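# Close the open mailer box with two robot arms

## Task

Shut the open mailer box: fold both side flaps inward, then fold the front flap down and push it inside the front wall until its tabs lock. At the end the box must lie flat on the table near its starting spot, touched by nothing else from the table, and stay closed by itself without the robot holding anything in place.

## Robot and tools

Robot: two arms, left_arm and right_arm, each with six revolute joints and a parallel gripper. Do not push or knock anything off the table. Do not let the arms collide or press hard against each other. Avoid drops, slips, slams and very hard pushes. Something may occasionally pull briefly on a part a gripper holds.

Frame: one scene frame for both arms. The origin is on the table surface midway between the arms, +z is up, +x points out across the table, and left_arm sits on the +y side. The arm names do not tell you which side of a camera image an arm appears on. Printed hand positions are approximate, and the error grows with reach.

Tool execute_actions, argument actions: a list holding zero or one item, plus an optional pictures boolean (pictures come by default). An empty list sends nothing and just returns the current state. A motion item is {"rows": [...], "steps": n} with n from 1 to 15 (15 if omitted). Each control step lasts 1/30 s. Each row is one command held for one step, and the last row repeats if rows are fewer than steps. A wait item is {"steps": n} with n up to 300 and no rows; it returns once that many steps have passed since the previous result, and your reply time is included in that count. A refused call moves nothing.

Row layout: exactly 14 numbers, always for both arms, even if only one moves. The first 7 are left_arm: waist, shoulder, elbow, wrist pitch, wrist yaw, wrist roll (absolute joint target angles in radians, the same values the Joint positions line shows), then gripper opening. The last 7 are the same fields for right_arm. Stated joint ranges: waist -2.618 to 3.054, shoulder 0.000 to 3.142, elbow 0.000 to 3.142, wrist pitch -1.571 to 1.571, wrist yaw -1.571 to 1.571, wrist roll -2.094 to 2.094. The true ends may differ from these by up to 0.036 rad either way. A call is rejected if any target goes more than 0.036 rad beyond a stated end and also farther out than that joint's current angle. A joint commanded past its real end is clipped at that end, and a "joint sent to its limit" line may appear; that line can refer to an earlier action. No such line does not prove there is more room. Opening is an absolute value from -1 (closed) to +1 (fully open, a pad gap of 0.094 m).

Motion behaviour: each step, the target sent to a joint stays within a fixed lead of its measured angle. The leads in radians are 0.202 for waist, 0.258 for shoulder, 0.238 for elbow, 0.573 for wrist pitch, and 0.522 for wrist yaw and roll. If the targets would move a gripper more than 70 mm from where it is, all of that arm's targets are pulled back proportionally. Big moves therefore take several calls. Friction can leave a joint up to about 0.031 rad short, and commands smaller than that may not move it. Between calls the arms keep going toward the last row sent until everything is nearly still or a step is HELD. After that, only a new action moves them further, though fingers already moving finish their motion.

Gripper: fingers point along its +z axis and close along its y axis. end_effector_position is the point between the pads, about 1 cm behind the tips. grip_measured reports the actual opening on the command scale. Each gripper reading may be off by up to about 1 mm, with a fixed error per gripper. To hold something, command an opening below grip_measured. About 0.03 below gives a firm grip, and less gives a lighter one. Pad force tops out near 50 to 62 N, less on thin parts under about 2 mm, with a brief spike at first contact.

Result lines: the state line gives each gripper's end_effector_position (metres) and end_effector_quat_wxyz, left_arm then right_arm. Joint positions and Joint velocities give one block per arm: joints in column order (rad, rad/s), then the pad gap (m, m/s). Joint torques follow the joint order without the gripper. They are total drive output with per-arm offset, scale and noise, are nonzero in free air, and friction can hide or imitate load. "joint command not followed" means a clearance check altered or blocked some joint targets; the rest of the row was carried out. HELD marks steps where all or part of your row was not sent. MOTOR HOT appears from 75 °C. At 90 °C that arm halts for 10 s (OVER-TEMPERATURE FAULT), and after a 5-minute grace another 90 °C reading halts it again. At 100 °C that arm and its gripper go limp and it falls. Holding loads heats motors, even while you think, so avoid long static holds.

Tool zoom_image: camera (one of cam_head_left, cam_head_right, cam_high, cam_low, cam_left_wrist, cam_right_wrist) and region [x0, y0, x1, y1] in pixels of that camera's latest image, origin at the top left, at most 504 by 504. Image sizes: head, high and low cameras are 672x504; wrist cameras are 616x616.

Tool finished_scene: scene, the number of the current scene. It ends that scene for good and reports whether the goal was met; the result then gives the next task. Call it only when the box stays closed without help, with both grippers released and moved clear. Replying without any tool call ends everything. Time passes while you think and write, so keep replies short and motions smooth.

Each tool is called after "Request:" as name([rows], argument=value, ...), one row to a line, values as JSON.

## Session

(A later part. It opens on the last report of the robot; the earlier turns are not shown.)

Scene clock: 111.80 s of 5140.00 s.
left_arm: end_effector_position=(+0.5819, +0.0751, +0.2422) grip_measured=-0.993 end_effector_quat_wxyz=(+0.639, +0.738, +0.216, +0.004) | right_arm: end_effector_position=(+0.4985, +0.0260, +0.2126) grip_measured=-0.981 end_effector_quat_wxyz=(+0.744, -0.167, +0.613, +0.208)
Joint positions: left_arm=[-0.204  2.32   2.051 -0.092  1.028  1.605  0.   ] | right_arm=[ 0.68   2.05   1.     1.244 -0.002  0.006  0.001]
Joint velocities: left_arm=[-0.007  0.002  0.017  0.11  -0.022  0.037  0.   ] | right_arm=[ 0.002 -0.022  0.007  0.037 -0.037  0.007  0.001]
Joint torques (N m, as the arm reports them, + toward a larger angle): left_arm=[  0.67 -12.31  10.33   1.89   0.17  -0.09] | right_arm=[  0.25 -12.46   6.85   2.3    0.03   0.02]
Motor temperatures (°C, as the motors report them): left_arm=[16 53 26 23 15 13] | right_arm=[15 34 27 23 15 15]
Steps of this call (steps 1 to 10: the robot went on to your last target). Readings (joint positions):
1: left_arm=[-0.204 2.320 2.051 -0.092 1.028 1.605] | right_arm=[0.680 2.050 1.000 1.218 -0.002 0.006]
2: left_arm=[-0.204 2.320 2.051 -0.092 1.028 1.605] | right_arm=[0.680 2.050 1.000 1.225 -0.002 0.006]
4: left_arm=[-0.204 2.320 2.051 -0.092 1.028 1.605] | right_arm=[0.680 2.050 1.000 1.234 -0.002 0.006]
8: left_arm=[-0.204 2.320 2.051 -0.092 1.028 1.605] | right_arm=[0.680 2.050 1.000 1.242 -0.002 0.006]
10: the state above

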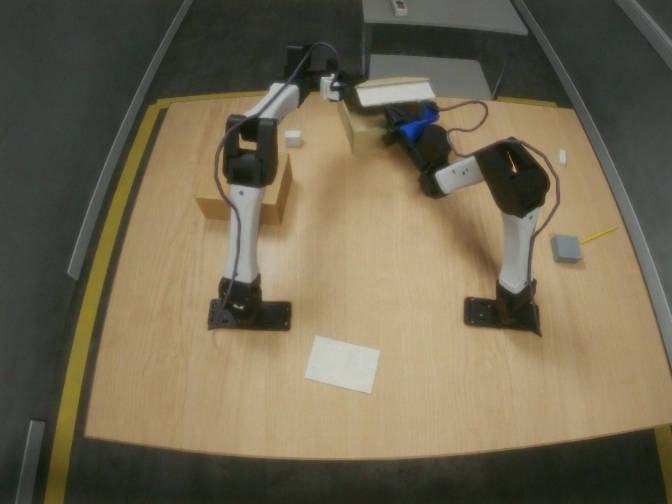

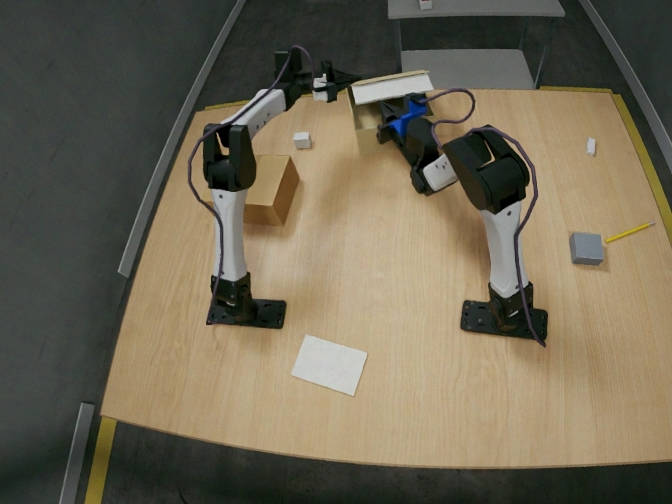

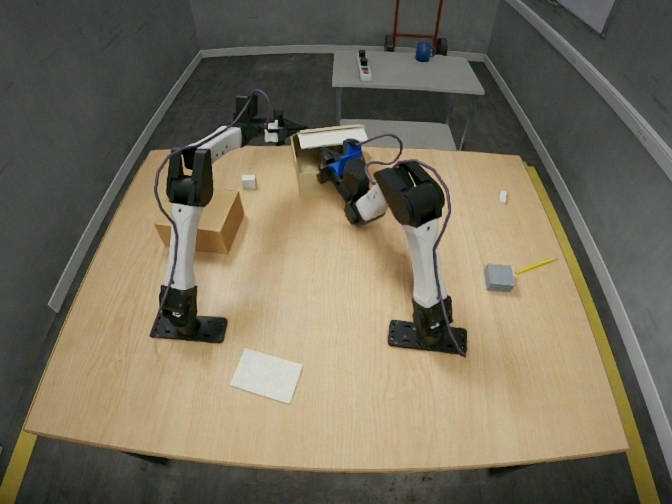

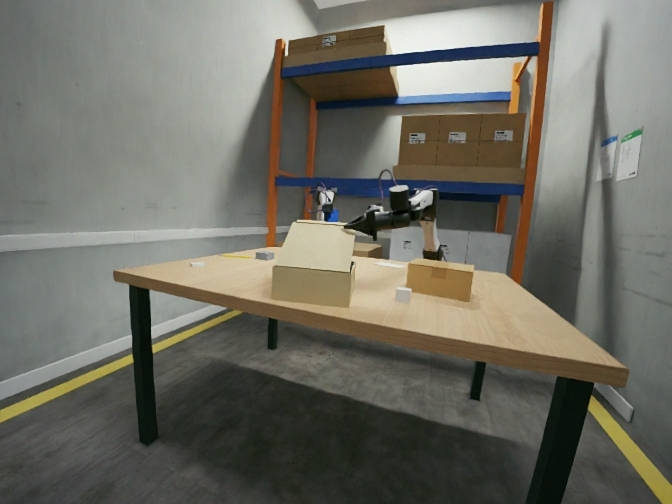

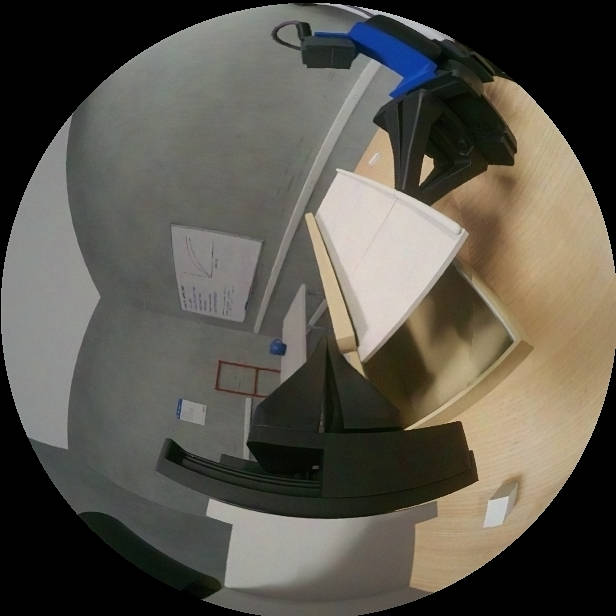

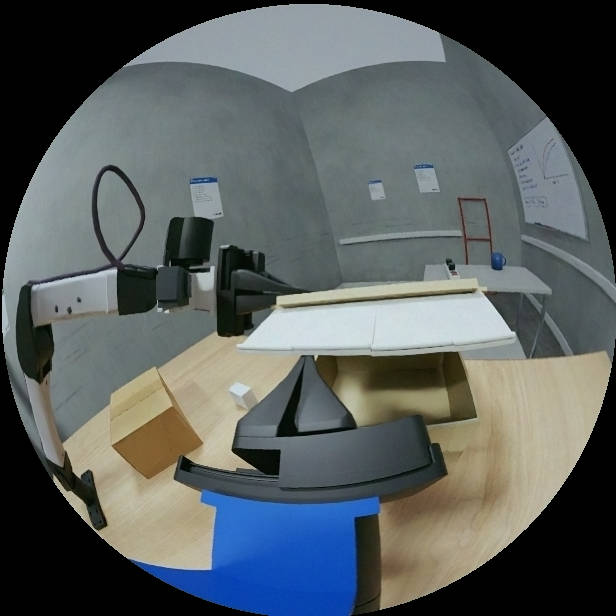

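Lift a bit more, then lower and back off to view.

Request:
execute_actions([
  {"rows":[[-0.2,2.34,2.06,-0.1,1.02,1.6,-1,0.68,2.05,1.02,1.3,0,0,-1],[-0.2,2.34,2.06,-0.1,1.02,1.6,-1,0.68,2.05,1.03,1.33,0,0,-1],[-0.2,2.34,2.06,-0.1,1.02,1.6,-1,0.68,2.05,1.03,1.35,0,0,-1]],"steps":15},
])

Request:
execute_actions([
  {"rows":[[-0.2,2.34,2.06,-0.1,1.02,1.6,-1,0.68,2.05,1.0,1.25,0,0,-1],[-0.2,2.34,2.06,-0.1,1.02,1.6,-1,0.68,2.05,1.0,1.18,0,0,-1],[-0.2,2.34,2.06,-0.1,1.02,1.6,-1,0.68,2.05,1.0,1.11,0,0,-1],[-0.2,2.34,2.06,-0.1,1.02,1.6,-1,0.68,2.04,0.98,1.05,0,0,-1],[-0.2,2.34,2.06,-0.1,1.02,1.6,-1,0.68,2.01,0.94,1.02,0,0,-1],[-0.2,2.34,2.06,-0.1,1.02,1.6,-1,0.68,1.98,0.9,1.02,0,0,-1],[-0.2,2.34,2.06,-0.1,1.02,1.6,-1,0.66,1.94,0.86,1.0,0,0,-1],[-0.2,2.34,2.06,-0.1,1.02,1.6,-1,0.63,1.9,0.82,0.97,0,0,-1],[-0.2,2.34,2.06,-0.1,1.02,1.6,-1,0.6,1.85,0.8,0.9,0,0,-1],[-0.2,2.34,2.06,-0.1,1.02,1.6,-1,0.56,1.8,0.79,0.82,0,0,-1],[-0.2,2.34,2.06,-0.1,1.02,1.6,-1,0.52,1.74,0.78,0.73,0,0,-1],[-0.2,2.34,2.06,-0.1,1.02,1.6,-1,0.48,1.68,0.77,0.63,0,0,-1],[-0.2,2.34,2.06,-0.1,1.02,1.6,-1,0.45,1.6,0.77,0.53,0,0,-1]],"steps":15},
], pictures=false)

Request:
execute_actions([
  {"steps":12},
])

Scene clock: 114.00 s of 5140.00 s.
left_arm: end_effector_position=(+0.5819, +0.0751, +0.2422) grip_measured=-0.993 end_effector_quat_wxyz=(+0.639, +0.738, +0.216, +0.004) | right_arm: end_effector_position=(+0.4957, +0.0243, +0.2356) grip_measured=-0.981 end_effector_quat_wxyz=(+0.770, -0.158, +0.579, +0.215)
Joint positions: left_arm=[-0.204  2.32   2.051 -0.092  1.028  1.605  0.   ] | right_arm=[ 0.68   2.05   1.011  1.322 -0.002  0.006  0.001]
Joint velocities: left_arm=[ 0.012  0.002 -0.007  0.007 -0.007 -0.007 -0.   ] | right_arm=[-0.017 -0.002 -0.007 -0.037 -0.037  0.081  0.   ]
Joint torques (N m, as the arm reports them, + toward a larger angle): left_arm=[  0.76 -12.3   10.32   1.89   0.17  -0.09] | right_arm=[  0.24 -10.9    9.77   2.24   0.02   0.02]
Motor temperatures (°C, as the motors report them): left_arm=[16 53 27 23 15 13] | right_arm=[15 35 27 23 15 15]
Steps of this call (steps 1 to 30: the robot went on to your last target; steps 31 to 51: nothing new was sent; steps 52 to 66: all 15 steps of this action). Readings (joint positions):
52: left_arm=[-0.204 2.320 2.051 -0.092 1.028 1.605] | right_arm=[0.680 2.050 1.000 1.250 -0.002 0.006]
53: left_arm=[-0.204 2.320 2.051 -0.092 1.028 1.605] | right_arm=[0.680 2.050 1.000 1.257 -0.002 0.006]
55: left_arm=[-0.204 2.320 2.051 -0.092 1.028 1.605] | right_arm=[0.680 2.050 1.003 1.278 -0.002 0.006]
59: left_arm=[-0.204 2.320 2.051 -0.092 1.028 1.605] | right_arm=[0.680 2.050 1.011 1.308 -0.002 0.006]
66: the state above

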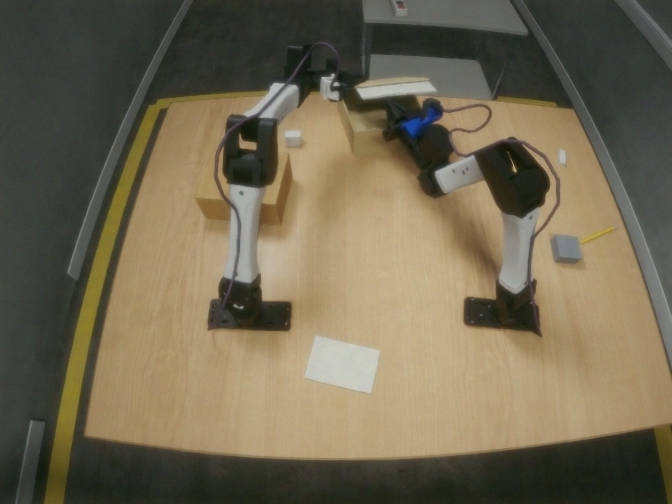

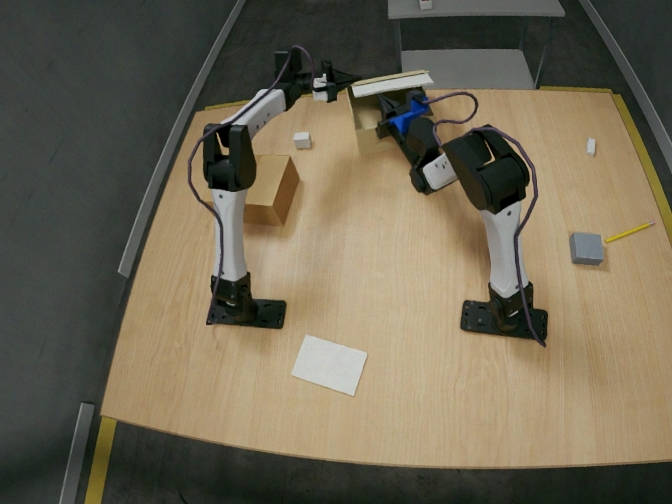

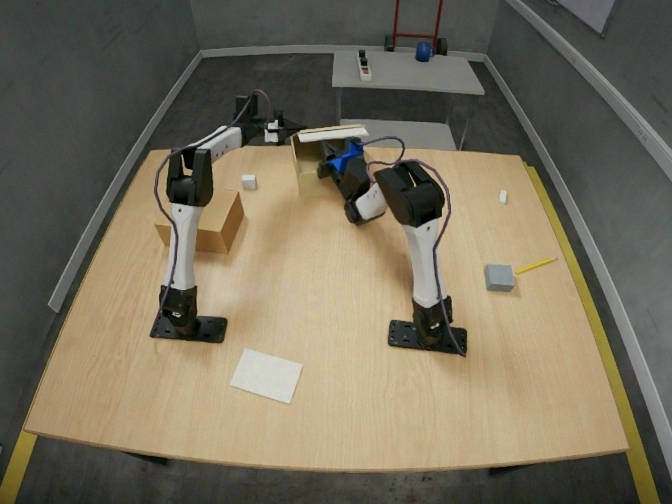

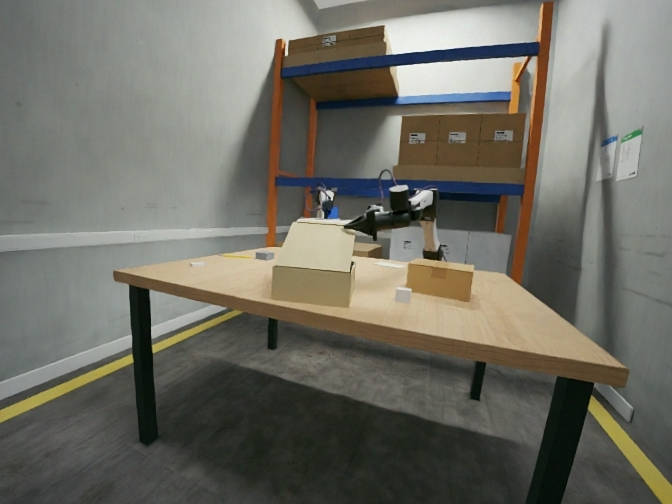

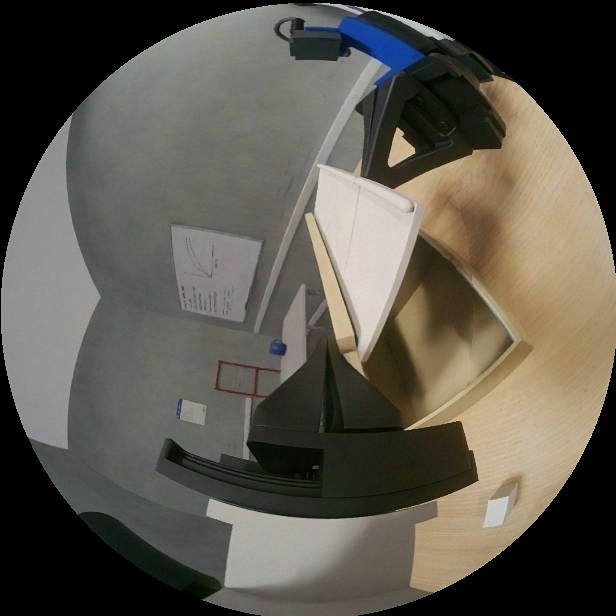

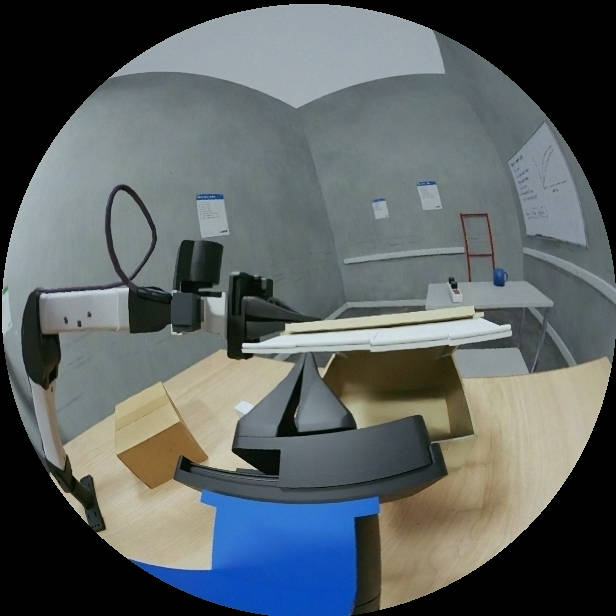

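Scene clock: 114.50 s of 5140.00 s.
left_arm: end_effector_position=(+0.5819, +0.0751, +0.2422) grip_measured=-0.993 end_effector_quat_wxyz=(+0.639, +0.738, +0.216, +0.004) | right_arm: end_effector_position=(+0.4826, -0.1095, +0.1807) grip_measured=-0.981 end_effector_quat_wxyz=(+0.631, -0.118, +0.760, +0.101)
Joint positions: left_arm=[-0.204  2.32   2.051 -0.092  1.028  1.605  0.   ] | right_arm=[0.457 1.655 0.775 0.695 0.    0.005 0.001]
Joint velocities: left_arm=[-0.012  0.012  0.012  0.007 -0.051  0.037  0.   ] | right_arm=[-0.823 -1.272 -0.017 -0.755  0.154 -0.022  0.   ]
Joint torques (N m, as the arm reports them, + toward a larger angle): left_arm=[  0.74 -12.41  10.37   1.89   0.17  -0.09] | right_arm=[ 3.04 -6.24  8.32  1.65 -0.24  0.03]
Motor temperatures (°C, as the motors report them): left_arm=[16 52 27 23 15 13] | right_arm=[15 35 27 23 15 15]
Steps of this call (steps 1 to 15: all 15 steps of this action). Readings (joint positions):
1: left_arm=[-0.204 2.320 2.051 -0.092 1.028 1.605] | right_arm=[0.680 2.050 1.011 1.315 -0.002 0.006]
2: left_arm=[-0.204 2.320 2.051 -0.092 1.028 1.605] | right_arm=[0.680 2.050 1.011 1.298 -0.002 0.006]
4: left_arm=[-0.204 2.320 2.051 -0.092 1.028 1.605] | right_arm=[0.680 2.050 1.009 1.232 -0.002 0.006]
8: left_arm=[-0.204 2.320 2.051 -0.092 1.028 1.605] | right_arm=[0.675 1.990 0.897 1.089 -0.003 0.006]
15: the state above

Scene clock: 114.90 s of 5140.00 s.
left_arm: end_effector_position=(+0.5819, +0.0751, +0.2422) grip_measured=-0.993 end_effector_quat_wxyz=(+0.639, +0.738, +0.216, +0.004) | right_arm: end_effector_position=(+0.4731, -0.1206, +0.1761) grip_measured=-0.981 end_effector_quat_wxyz=(+0.601, -0.115, +0.786, +0.090)
Joint positions: left_arm=[-0.204  2.32   2.051 -0.092  1.028  1.605  0.   ] | right_arm=[0.442 1.588 0.775 0.548 0.006 0.005 0.001]
Joint velocities: left_arm=[ 0.007  0.012 -0.007  0.022 -0.037 -0.007  0.001] | right_arm=[-0.002 -0.022  0.012 -0.154 -0.022 -0.051 -0.001]
Joint torques (N m, as the arm reports them, + toward a larger angle): left_arm=[  0.77 -12.32  10.33   1.88   0.17  -0.09] | right_arm=[ 0.72 -6.7   8.68  2.2  -0.06  0.02]
Motor temperatures (°C, as the motors report them): left_arm=[16 52 27 23 15 13] | right_arm=[15 35 27 23 15 15]
Steps of this call (steps 1 to 12: the robot went on to your last target). Readings (joint positions):
1: left_arm=[-0.204 2.320 2.051 -0.092 1.028 1.605] | right_arm=[0.436 1.619 0.775 0.677 0.006 0.005]
2: left_arm=[-0.204 2.320 2.051 -0.092 1.028 1.605] | right_arm=[0.429 1.596 0.775 0.664 0.009 0.005]
4: left_arm=[-0.204 2.320 2.051 -0.092 1.028 1.605] | right_arm=[0.434 1.584 0.775 0.640 0.009 0.005]
8: left_arm=[-0.204 2.320 2.051 -0.092 1.028 1.605] | right_arm=[0.442 1.588 0.775 0.573 0.006 0.005]
12: the state above

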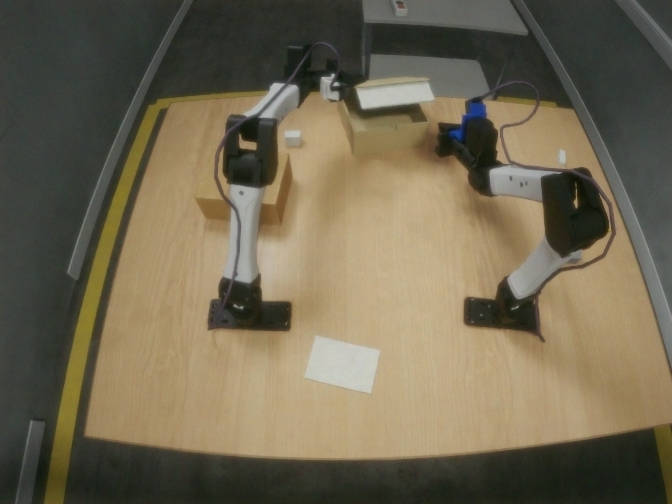

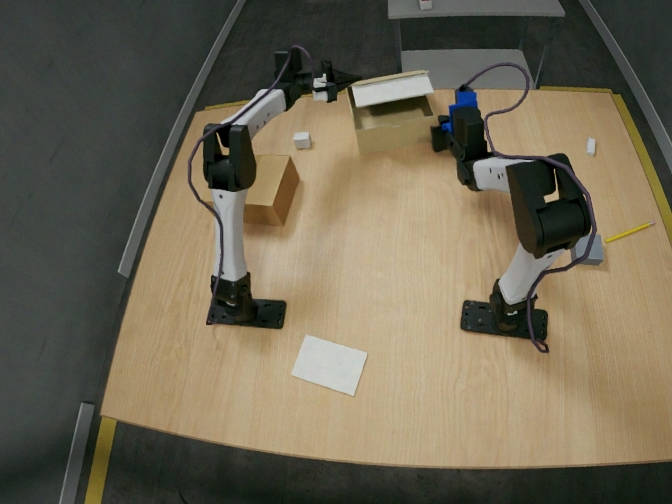

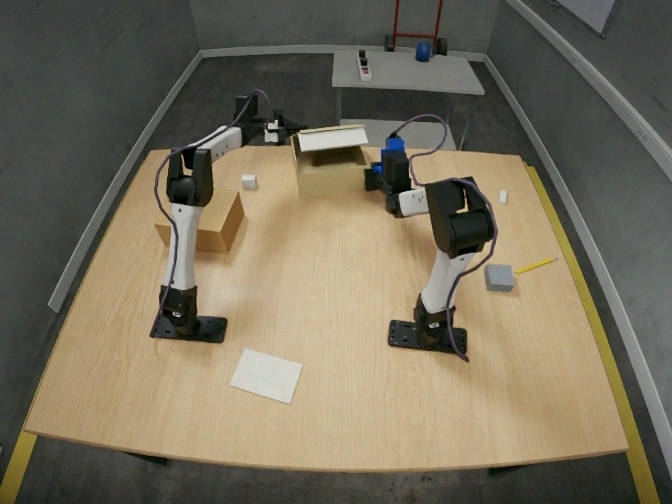

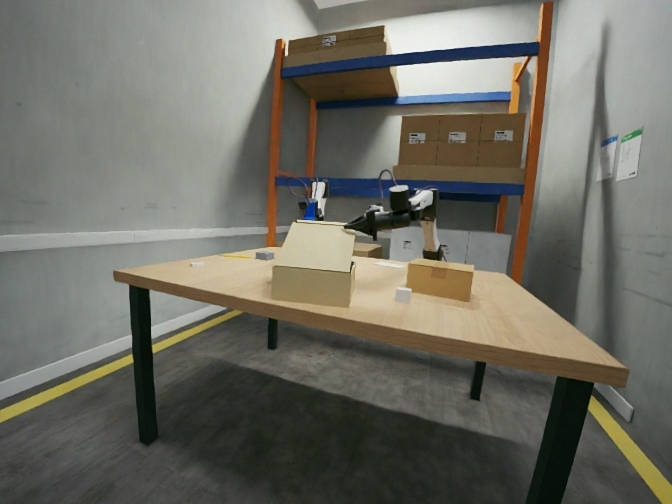

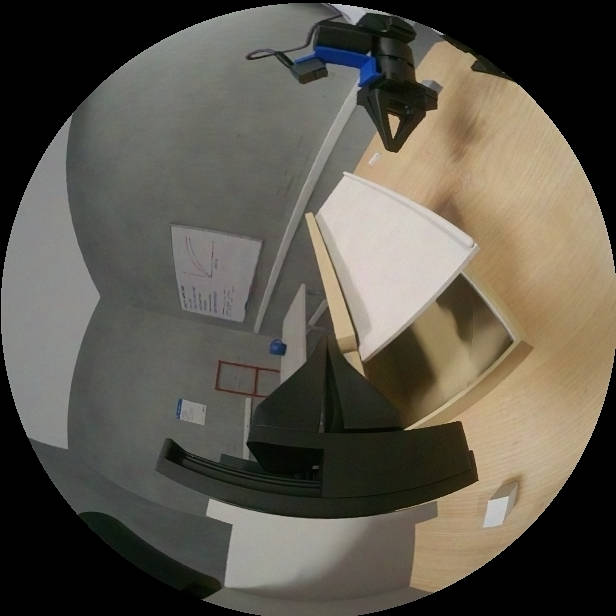

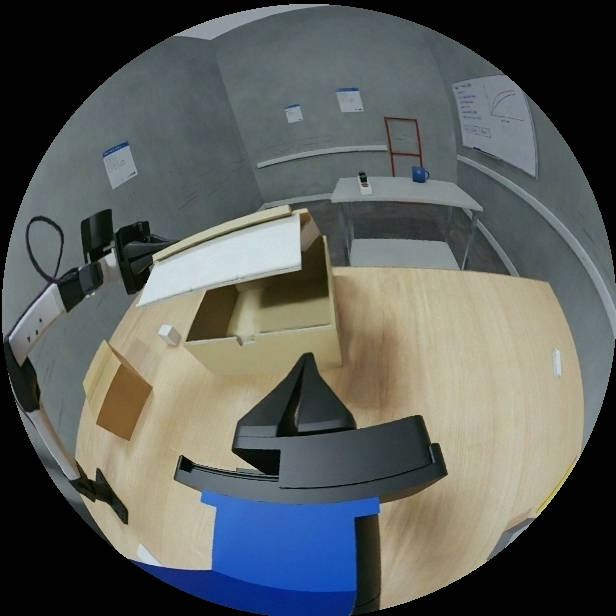

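Request:
execute_actions([
  {"rows":[[-0.2,2.33,2.05,-0.1,1.02,1.6,-1,0.38,1.63,0.87,0.44,-0.03,-0.06,-1],[-0.2,2.33,2.05,-0.1,1.02,1.6,-1,0.31,1.67,0.96,0.35,-0.08,-0.12,-1],[-0.2,2.33,2.05,-0.1,1.02,1.6,-1,0.24,1.72,1.05,0.26,-0.15,-0.18,-1],[-0.2,2.33,2.05,-0.1,1.02,1.6,-1,0.18,1.77,1.14,0.17,-0.22,-0.24,-1],[-0.2,2.33,2.05,-0.1,1.02,1.6,-1,0.13,1.82,1.23,0.08,-0.29,-0.3,-1],[-0.2,2.33,2.05,-0.1,1.02,1.6,-1,0.1,1.87,1.32,-0.01,-0.36,-0.36,-1],[-0.2,2.33,2.05,-0.1,1.02,1.6,-1,0.09,1.92,1.41,-0.1,-0.43,-0.42,-1],[-0.2,2.33,2.05,-0.1,1.02,1.6,-1,0.09,1.97,1.5,-0.19,-0.5,-0.48,-1],[-0.2,2.33,2.05,-0.1,1.02,1.6,-1,0.09,2.02,1.59,-0.28,-0.57,-0.54,-1],[-0.2,2.33,2.05,-0.1,1.02,1.6,-1,0.09,2.07,1.68,-0.37,-0.64,-0.6,-1],[-0.2,2.33,2.05,-0.1,1.02,1.6,-1,0.09,2.12,1.77,-0.46,-0.71,-0.66,-1],[-0.2,2.33,2.05,-0.1,1.02,1.6,-1,0.09,2.17,1.86,-0.54,-0.78,-0.7,-1],[-0.2,2.33,2.05,-0.1,1.02,1.6,-1,0.09,2.22,1.93,-0.6,-0.8,-0.7,-1],[-0.2,2.33,2.05,-0.1,1.02,1.6,-1,0.09,2.25,1.97,-0.62,-0.8,-0.7,-1]],"steps":15},
], pictures=false)

Request:
execute_actions([
  {"rows":[[-0.2,2.33,2.05,-0.1,1.02,1.6,-1,0.09,2.25,1.97,-0.62,-0.8,-0.7,-1],[-0.2,2.33,2.05,-0.1,1.02,1.6,-1,0.09,2.25,1.97,-0.62,-0.8,-0.7,-1],[-0.2,2.33,2.05,-0.1,1.02,1.6,-1,0.09,2.25,1.97,-0.62,-0.8,-0.7,-1],[-0.2,2.33,2.05,-0.1,1.02,1.6,-1,0.09,2.25,1.97,-0.62,-0.8,-0.7,-1],[-0.2,2.33,2.05,-0.1,1.02,1.6,-1,0.11,2.25,1.97,-0.62,-0.8,-0.7,-1],[-0.2,2.33,2.05,-0.1,1.02,1.6,-1,0.13,2.25,1.97,-0.62,-0.8,-0.7,-1],[-0.2,2.33,2.05,-0.1,1.02,1.6,-1,0.15,2.25,1.97,-0.62,-0.8,-0.7,-1],[-0.2,2.33,2.05,-0.1,1.02,1.6,-1,0.17,2.25,1.97,-0.62,-0.8,-0.7,-1],[-0.2,2.33,2.05,-0.1,1.02,1.6,-1,0.19,2.25,1.97,-0.62,-0.8,-0.7,-1]],"steps":15},
])

Scene clock: 118.80 s of 5140.00 s.
left_arm: end_effector_position=(+0.5819, +0.0751, +0.2422) grip_measured=-0.993 end_effector_quat_wxyz=(+0.639, +0.738, +0.216, +0.004) | right_arm: end_effector_position=(+0.6187, -0.2027, +0.1678) grip_measured=-0.981 end_effector_quat_wxyz=(+0.472, -0.342, +0.801, +0.138)
Joint positions: left_arm=[-0.204  2.32   2.051 -0.092  1.028  1.605  0.   ] | right_arm=[ 0.067  2.214  1.892 -0.375 -0.634 -0.578  0.001]
Joint velocities: left_arm=[-0.002  0.002 -0.017  0.007 -0.007 -0.066  0.001] | right_arm=[ 0.208  0.877  1.311 -1.238 -1.004 -0.784 -0.   ]
Joint torques (N m, as the arm reports them, + toward a larger angle): left_arm=[  0.76 -13.09   9.35   1.88   0.17  -0.1 ] | right_arm=[  0.92 -15.4    9.45   1.3   -0.36   0.01]
Motor temperatures (°C, as the motors report them): left_arm=[16 52 27 23 15 13] | right_arm=[15 34 27 23 15 15]
Steps of this call (steps 1 to 30: the robot went on to your last target; steps 31 to 90: nothing new was sent; then 0.40 s passed at rest; steps 91 to 105: all 15 steps of this action). Readings (joint positions):
91: left_arm=[-0.204 2.320 2.051 -0.092 1.028 1.605] | right_arm=[0.437 1.592 0.788 0.516 -0.002 -0.004]
92: left_arm=[-0.204 2.320 2.051 -0.092 1.028 1.605] | right_arm=[0.417 1.608 0.826 0.477 -0.021 -0.024]
94: left_arm=[-0.204 2.320 2.051 -0.092 1.028 1.605] | right_arm=[0.334 1.677 0.963 0.387 -0.081 -0.081]
98: left_arm=[-0.204 2.320 2.051 -0.092 1.028 1.605] | right_arm=[0.124 1.866 1.306 0.145 -0.260 -0.257]
105: the state above

Scene clock: 119.30 s of 5140.00 s.
left_arm: end_effector_position=(+0.5819, +0.0751, +0.2422) grip_measured=-0.993 end_effector_quat_wxyz=(+0.639, +0.738, +0.216, +0.004) | right_arm: end_effector_position=(+0.5697, -0.1035, +0.1507) grip_measured=-0.981 end_effector_quat_wxyz=(+0.399, -0.436, +0.766, +0.253)
Joint positions: left_arm=[-0.204  2.32   2.051 -0.092  1.028  1.605  0.   ] | right_arm=[ 0.204  2.25   1.951 -0.606 -0.79  -0.688  0.001]
Joint velocities: left_arm=[-0.017  0.007 -0.017 -0.022 -0.007 -0.022 -0.001] | right_arm=[ 0.11   0.002 -0.002 -0.081  0.007  0.007 -0.   ]
Joint torques (N m, as the arm reports them, + toward a larger angle): left_arm=[  0.75 -13.09   9.35   1.89   0.17  -0.09] | right_arm=[ -1.   -14.    11.41   1.54  -0.32  -0.02]
Motor temperatures (°C, as the motors report them): left_arm=[16 52 27 23 15 13] | right_arm=[15 34 27 23 15 15]
Steps of this call (steps 1 to 15: all 15 steps of this action). Readings (joint positions):
1: left_arm=[-0.204 2.320 2.051 -0.092 1.028 1.605] | right_arm=[0.074 2.235 1.923 -0.416 -0.665 -0.601]
2: left_arm=[-0.204 2.320 2.051 -0.092 1.028 1.605] | right_arm=[0.081 2.245 1.937 -0.453 -0.691 -0.619]
4: left_arm=[-0.204 2.320 2.051 -0.092 1.028 1.605] | right_arm=[0.090 2.250 1.943 -0.515 -0.728 -0.645]
8: left_arm=[-0.204 2.320 2.051 -0.092 1.028 1.605] | right_arm=[0.114 2.250 1.949 -0.576 -0.764 -0.672]
15: the state above

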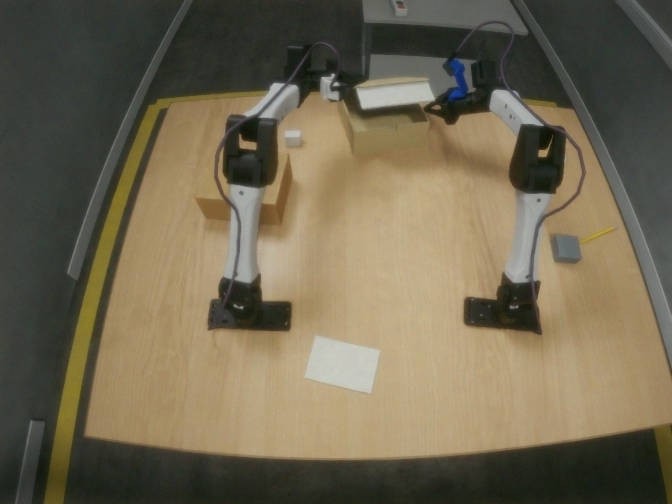

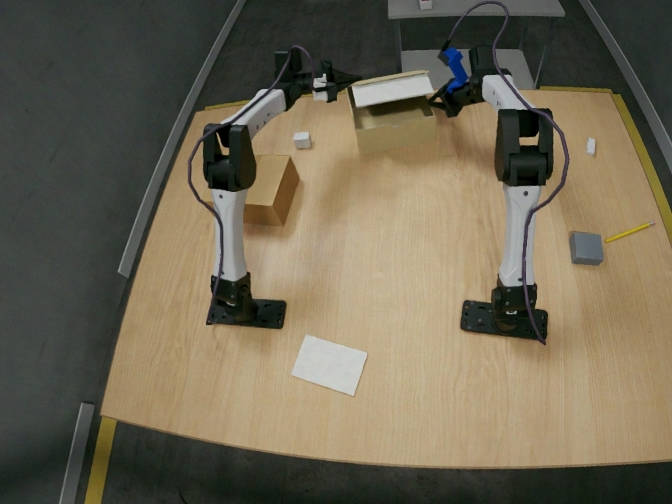

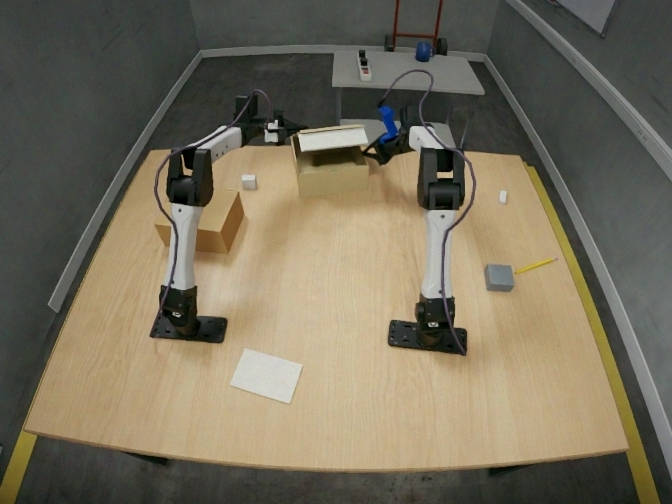

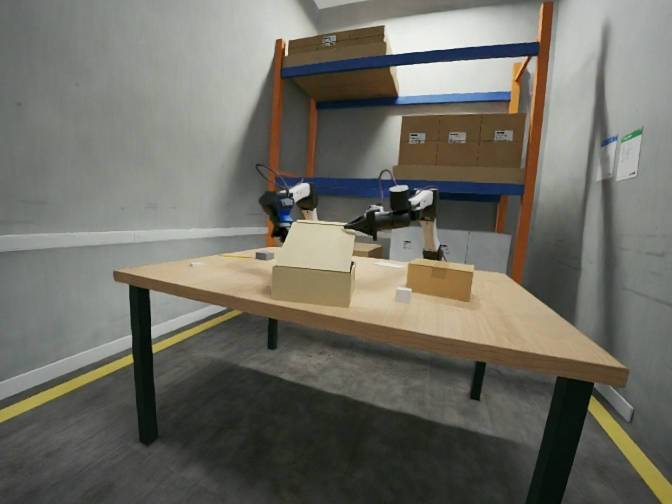

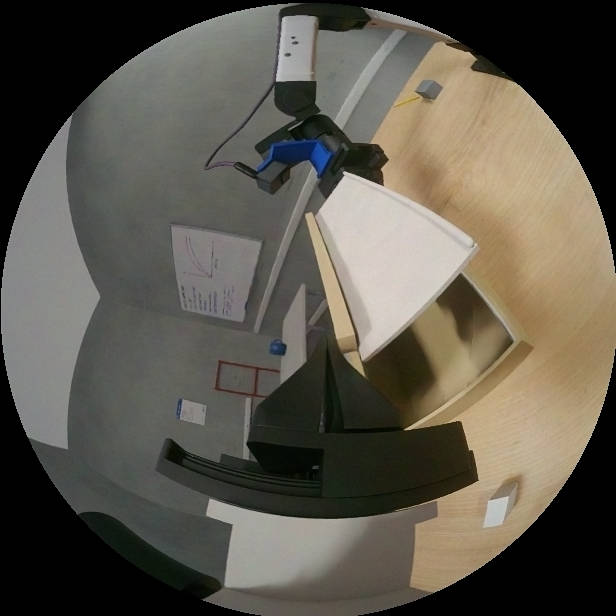

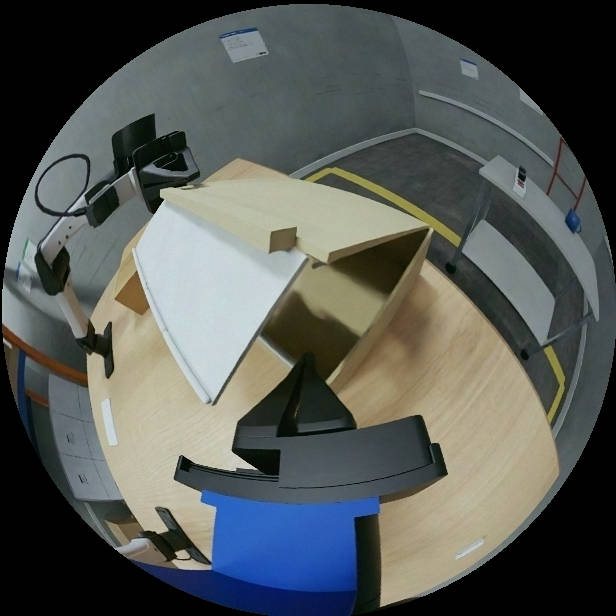

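Request:
execute_actions([
  {"rows":[[-0.2,2.33,2.05,-0.1,1.02,1.6,-1,0.2,2.28,2.0,-0.62,-0.8,-0.7,-1],[-0.2,2.33,2.05,-0.1,1.02,1.6,-1,0.21,2.3,2.03,-0.62,-0.8,-0.7,-1],[-0.2,2.33,2.05,-0.1,1.02,1.6,-1,0.22,2.315,2.04,-0.62,-0.8,-0.7,-1],[-0.2,2.33,2.05,-0.1,1.02,1.6,-1,0.23,2.33,2.04,-0.62,-0.8,-0.7,-1],[-0.2,2.33,2.05,-0.1,1.02,1.6,-1,0.24,2.34,2.04,-0.62,-0.8,-0.7,-1],[-0.2,2.33,2.05,-0.1,1.02,1.6,-1,0.24,2.35,2.04,-0.62,-0.8,-0.7,-1],[-0.2,2.33,2.05,-0.1,1.02,1.6,-1,0.24,2.36,2.04,-0.62,-0.8,-0.7,-1]],"steps":15},
])

Scene clock: 120.67 s of 5140.00 s.
left_arm: end_effector_position=(+0.5819, +0.0751, +0.2422) grip_measured=-0.993 end_effector_quat_wxyz=(+0.639, +0.738, +0.216, +0.004) | right_arm: end_effector_position=(+0.5766, -0.0819, +0.1157) grip_measured=-0.981 end_effector_quat_wxyz=(+0.374, -0.445, +0.767, +0.271)
Joint positions: left_arm=[-0.204  2.32   2.051 -0.092  1.028  1.605  0.   ] | right_arm=[ 0.24   2.364  2.028 -0.622 -0.795 -0.691  0.001]
Joint velocities: left_arm=[-0.002 -0.007 -0.002 -0.022  0.007  0.037 -0.001] | right_arm=[ 0.007  0.007 -0.002 -0.066 -0.037 -0.022  0.   ]
Joint torques (N m, as the arm reports them, + toward a larger angle): left_arm=[  0.76 -13.1    9.35   1.88   0.17  -0.09] | right_arm=[  0.27 -14.99  10.73   1.49  -0.43  -0.01]
Motor temperatures (°C, as the motors report them): left_arm=[16 52 27 23 15 13] | right_arm=[15 34 27 23 15 15]
Steps of this call (steps 1 to 15: the robot went on to your last target; steps 16 to 26: nothing new was sent; steps 27 to 41: all 15 steps of this action). Readings (joint positions):
27: left_arm=[-0.204 2.320 2.051 -0.092 1.028 1.605] | right_arm=[0.197 2.253 1.958 -0.617 -0.794 -0.691]
28: left_arm=[-0.204 2.320 2.051 -0.092 1.028 1.605] | right_arm=[0.197 2.262 1.975 -0.621 -0.794 -0.691]
30: left_arm=[-0.204 2.320 2.051 -0.092 1.028 1.605] | right_arm=[0.201 2.286 2.011 -0.618 -0.794 -0.691]
34: left_arm=[-0.204 2.320 2.051 -0.092 1.028 1.605] | right_arm=[0.224 2.326 2.028 -0.616 -0.795 -0.691]
41: the state above

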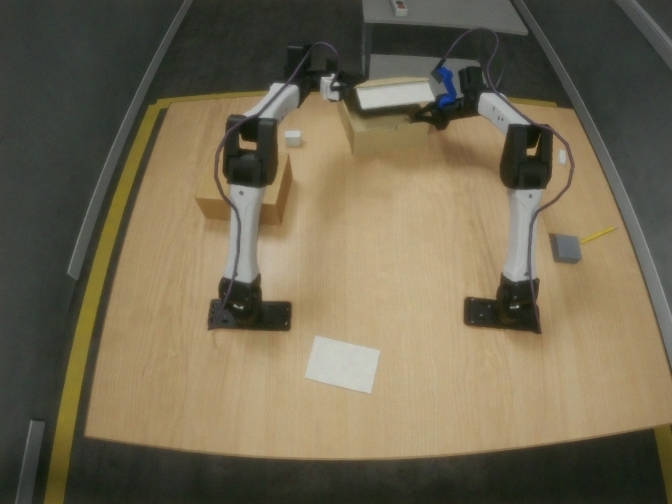

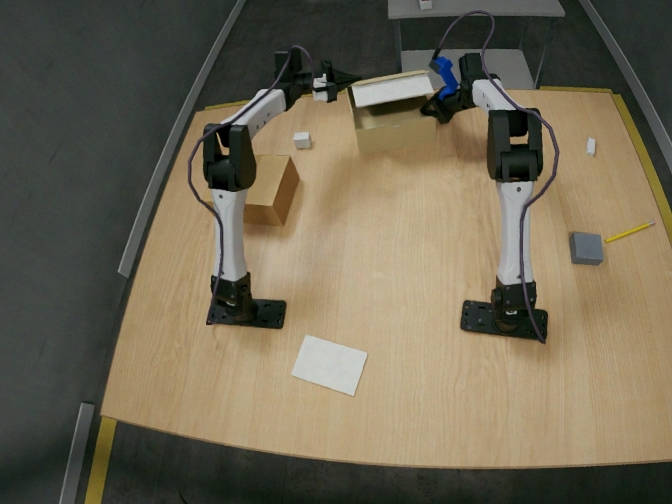

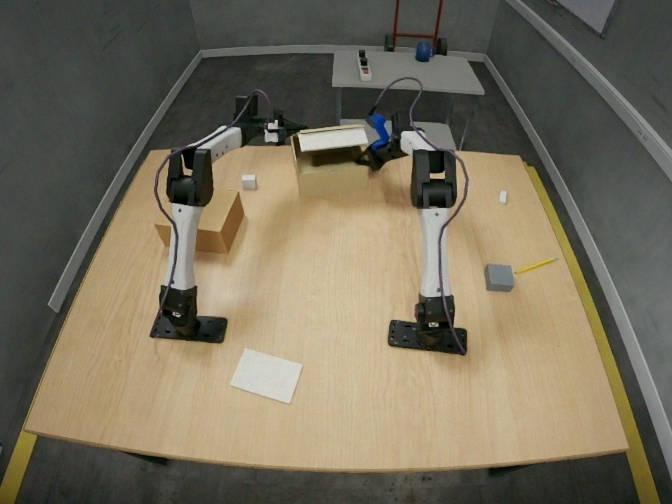

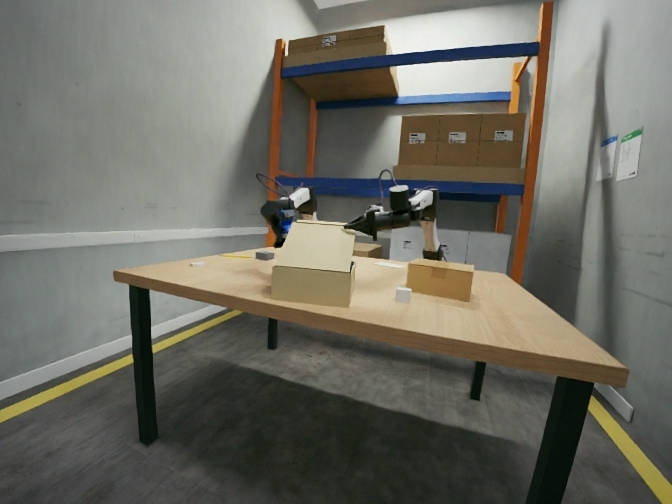

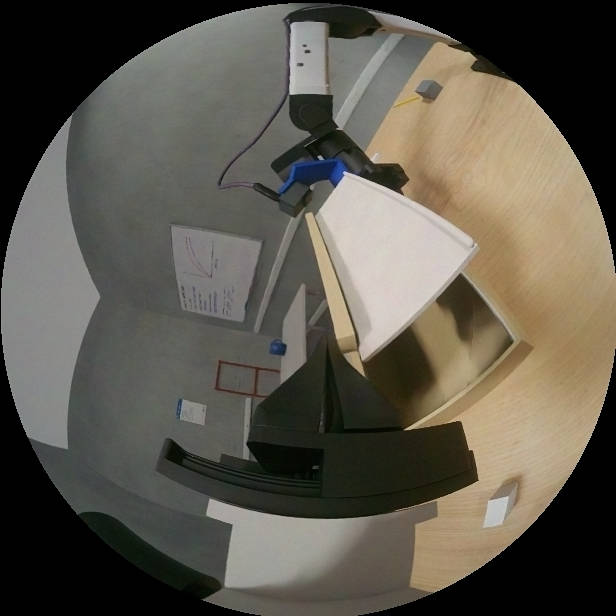

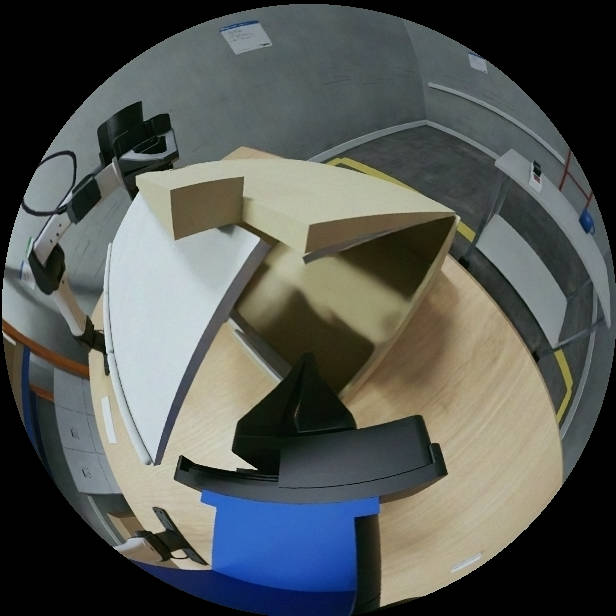

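Pull.

Request:
execute_actions([
  {"rows":[[-0.2,2.33,2.05,-0.1,1.02,1.6,-1,0.24,2.35,1.98,-0.615,-0.8,-0.7,-1],[-0.2,2.33,2.05,-0.1,1.02,1.6,-1,0.24,2.325,1.94,-0.6,-0.8,-0.7,-1],[-0.2,2.33,2.05,-0.1,1.02,1.6,-1,0.243,2.3,1.9,-0.585,-0.8,-0.7,-1],[-0.2,2.33,2.05,-0.1,1.02,1.6,-1,0.246,2.275,1.86,-0.57,-0.8,-0.7,-1],[-0.2,2.33,2.05,-0.1,1.02,1.6,-1,0.249,2.25,1.82,-0.555,-0.8,-0.7,-1],[-0.2,2.33,2.05,-0.1,1.02,1.6,-1,0.252,2.225,1.78,-0.54,-0.8,-0.7,-1],[-0.2,2.33,2.05,-0.1,1.02,1.6,-1,0.255,2.2,1.74,-0.525,-0.8,-0.7,-1],[-0.2,2.33,2.05,-0.1,1.02,1.6,-1,0.258,2.175,1.7,-0.51,-0.8,-0.7,-1],[-0.2,2.33,2.05,-0.1,1.02,1.6,-1,0.261,2.15,1.66,-0.495,-0.8,-0.7,-1],[-0.2,2.33,2.05,-0.1,1.02,1.6,-1,0.264,2.125,1.62,-0.48,-0.8,-0.7,-1],[-0.2,2.33,2.05,-0.1,1.02,1.6,-1,0.267,2.1,1.58,-0.465,-0.8,-0.7,-1],[-0.2,2.33,2.05,-0.1,1.02,1.6,-1,0.27,2.075,1.54,-0.45,-0.8,-0.7,-1],[-0.2,2.33,2.05,-0.1,1.02,1.6,-1,0.27,2.05,1.5,-0.44,-0.8,-0.7,-1],[-0.2,2.33,2.05,-0.1,1.02,1.6,-1,0.27,2.025,1.46,-0.43,-0.8,-0.7,-1]],"steps":15},
], pictures=false)

Request:
execute_actions([
  {"steps":10},
])

Scene clock: 122.57 s of 5140.00 s.
left_arm: end_effector_position=(+0.5819, +0.0751, +0.2422) grip_measured=-0.993 end_effector_quat_wxyz=(+0.639, +0.738, +0.216, +0.004) | right_arm: end_effector_position=(+0.4888, -0.0781, +0.1102) grip_measured=-0.981 end_effector_quat_wxyz=(+0.353, -0.449, +0.768, +0.290)
Joint positions: left_arm=[-0.204  2.32   2.051 -0.092  1.028  1.605  0.   ] | right_arm=[ 0.262  2.054  1.514 -0.465 -0.809 -0.692  0.001]
Joint velocities: left_arm=[-0.007  0.022  0.007  0.037 -0.11   0.022  0.001] | right_arm=[ 0.076 -0.525 -0.725  0.007 -0.037 -0.007  0.001]
Joint torques (N m, as the arm reports them, + toward a larger angle): left_arm=[  0.76 -13.1    9.35   1.88   0.17  -0.09] | right_arm=[  0.38 -11.82   8.4    1.68  -0.31   0.01]
Motor temperatures (°C, as the motors report them): left_arm=[16 52 27 23 15 13] | right_arm=[15 35 27 23 15 15]
Steps of this call (steps 1 to 15: the robot went on to your last target; steps 16 to 42: nothing new was sent; steps 43 to 57: all 15 steps of this action). Readings (joint positions):
43: left_arm=[-0.204 2.320 2.051 -0.092 1.028 1.605] | right_arm=[0.240 2.363 2.022 -0.618 -0.795 -0.692]
44: left_arm=[-0.204 2.320 2.051 -0.092 1.028 1.605] | right_arm=[0.240 2.356 2.004 -0.607 -0.799 -0.692]
46: left_arm=[-0.204 2.320 2.051 -0.092 1.028 1.605] | right_arm=[0.240 2.321 1.943 -0.582 -0.803 -0.692]
50: left_arm=[-0.204 2.320 2.051 -0.092 1.028 1.605] | right_arm=[0.242 2.224 1.785 -0.544 -0.807 -0.692]
57: the state above

Scene clock: 122.90 s of 5140.00 s.
left_arm: end_effector_position=(+0.5819, +0.0751, +0.2422) grip_measured=-0.993 end_effector_quat_wxyz=(+0.639, +0.738, +0.216, +0.004) | right_arm: end_effector_position=(+0.4833, -0.0771, +0.1099) grip_measured=-0.981 end_effector_quat_wxyz=(+0.356, -0.451, +0.765, +0.289)
Joint positions: left_arm=[-0.204  2.32   2.051 -0.092  1.028  1.605  0.   ] | right_arm=[ 0.265  2.033  1.478 -0.442 -0.81  -0.692  0.001]
Joint velocities: left_arm=[ 0.007  0.007 -0.017 -0.037 -0.066 -0.051 -0.   ] | right_arm=[-0.002  0.002 -0.012  0.022 -0.051  0.022 -0.   ]
Joint torques (N m, as the arm reports them, + toward a larger angle): left_arm=[  0.76 -13.09   9.35   1.88   0.17  -0.09] | right_arm=[  0.57 -12.36   7.21   1.49  -0.28  -0.02]
Motor temperatures (°C, as the motors report them): left_arm=[16 52 27 23 15 13] | right_arm=[15 35 27 23 15 15]
Steps of this call (steps 1 to 10: the robot went on to your last target). Readings (joint positions):
1: left_arm=[-0.204 2.320 2.051 -0.092 1.028 1.605] | right_arm=[0.264 2.040 1.494 -0.464 -0.809 -0.692]
2: left_arm=[-0.204 2.320 2.051 -0.092 1.028 1.605] | right_arm=[0.265 2.035 1.485 -0.462 -0.810 -0.692]
4: left_arm=[-0.204 2.320 2.051 -0.092 1.028 1.605] | right_arm=[0.265 2.033 1.481 -0.453 -0.810 -0.692]
8: left_arm=[-0.204 2.320 2.051 -0.092 1.028 1.605] | right_arm=[0.265 2.033 1.478 -0.444 -0.810 -0.692]
10: the state above

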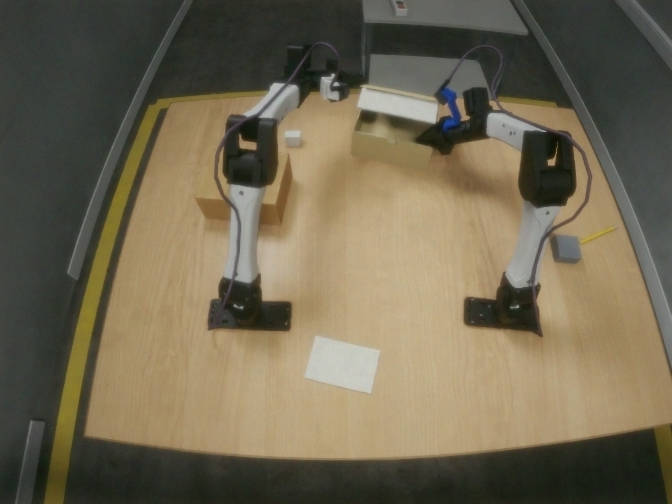

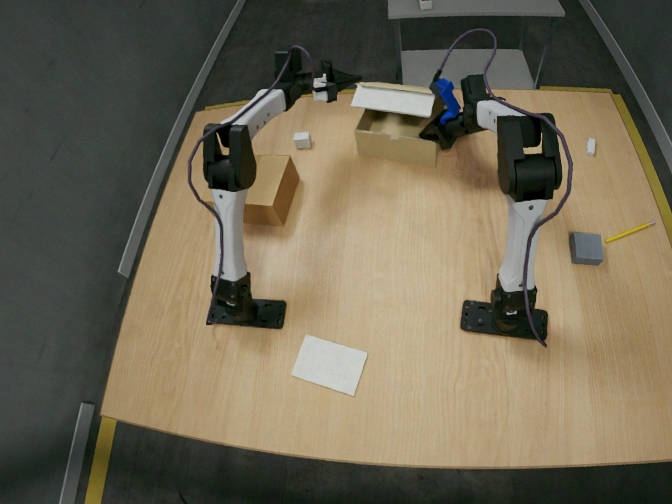

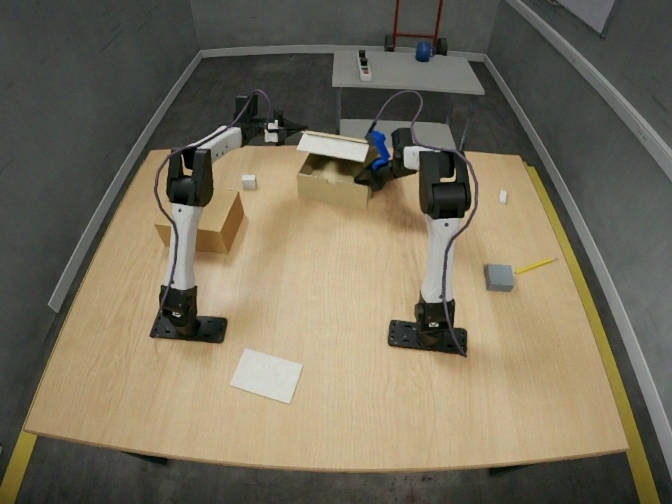

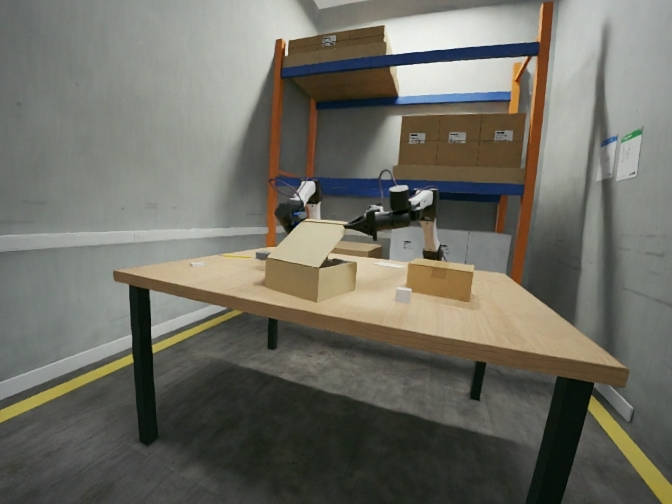

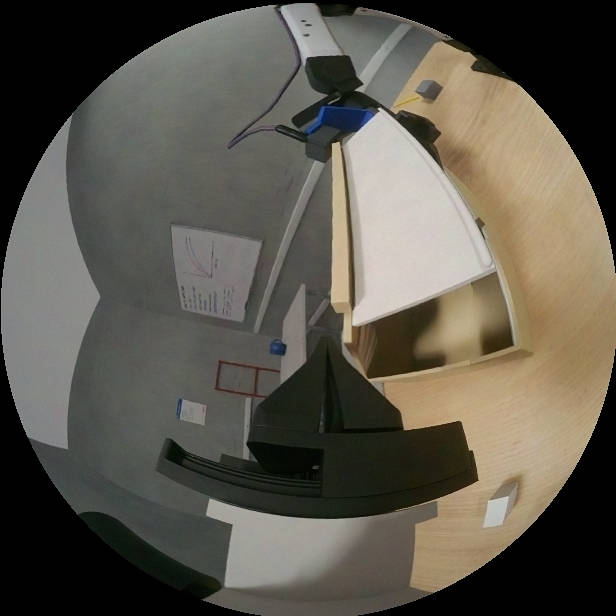

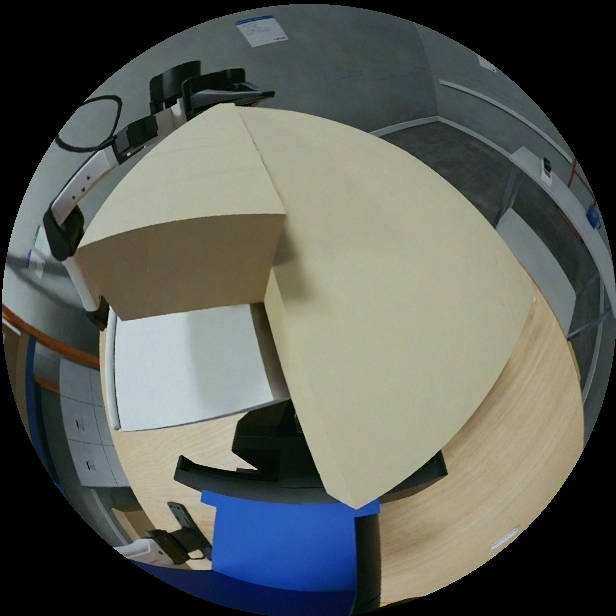

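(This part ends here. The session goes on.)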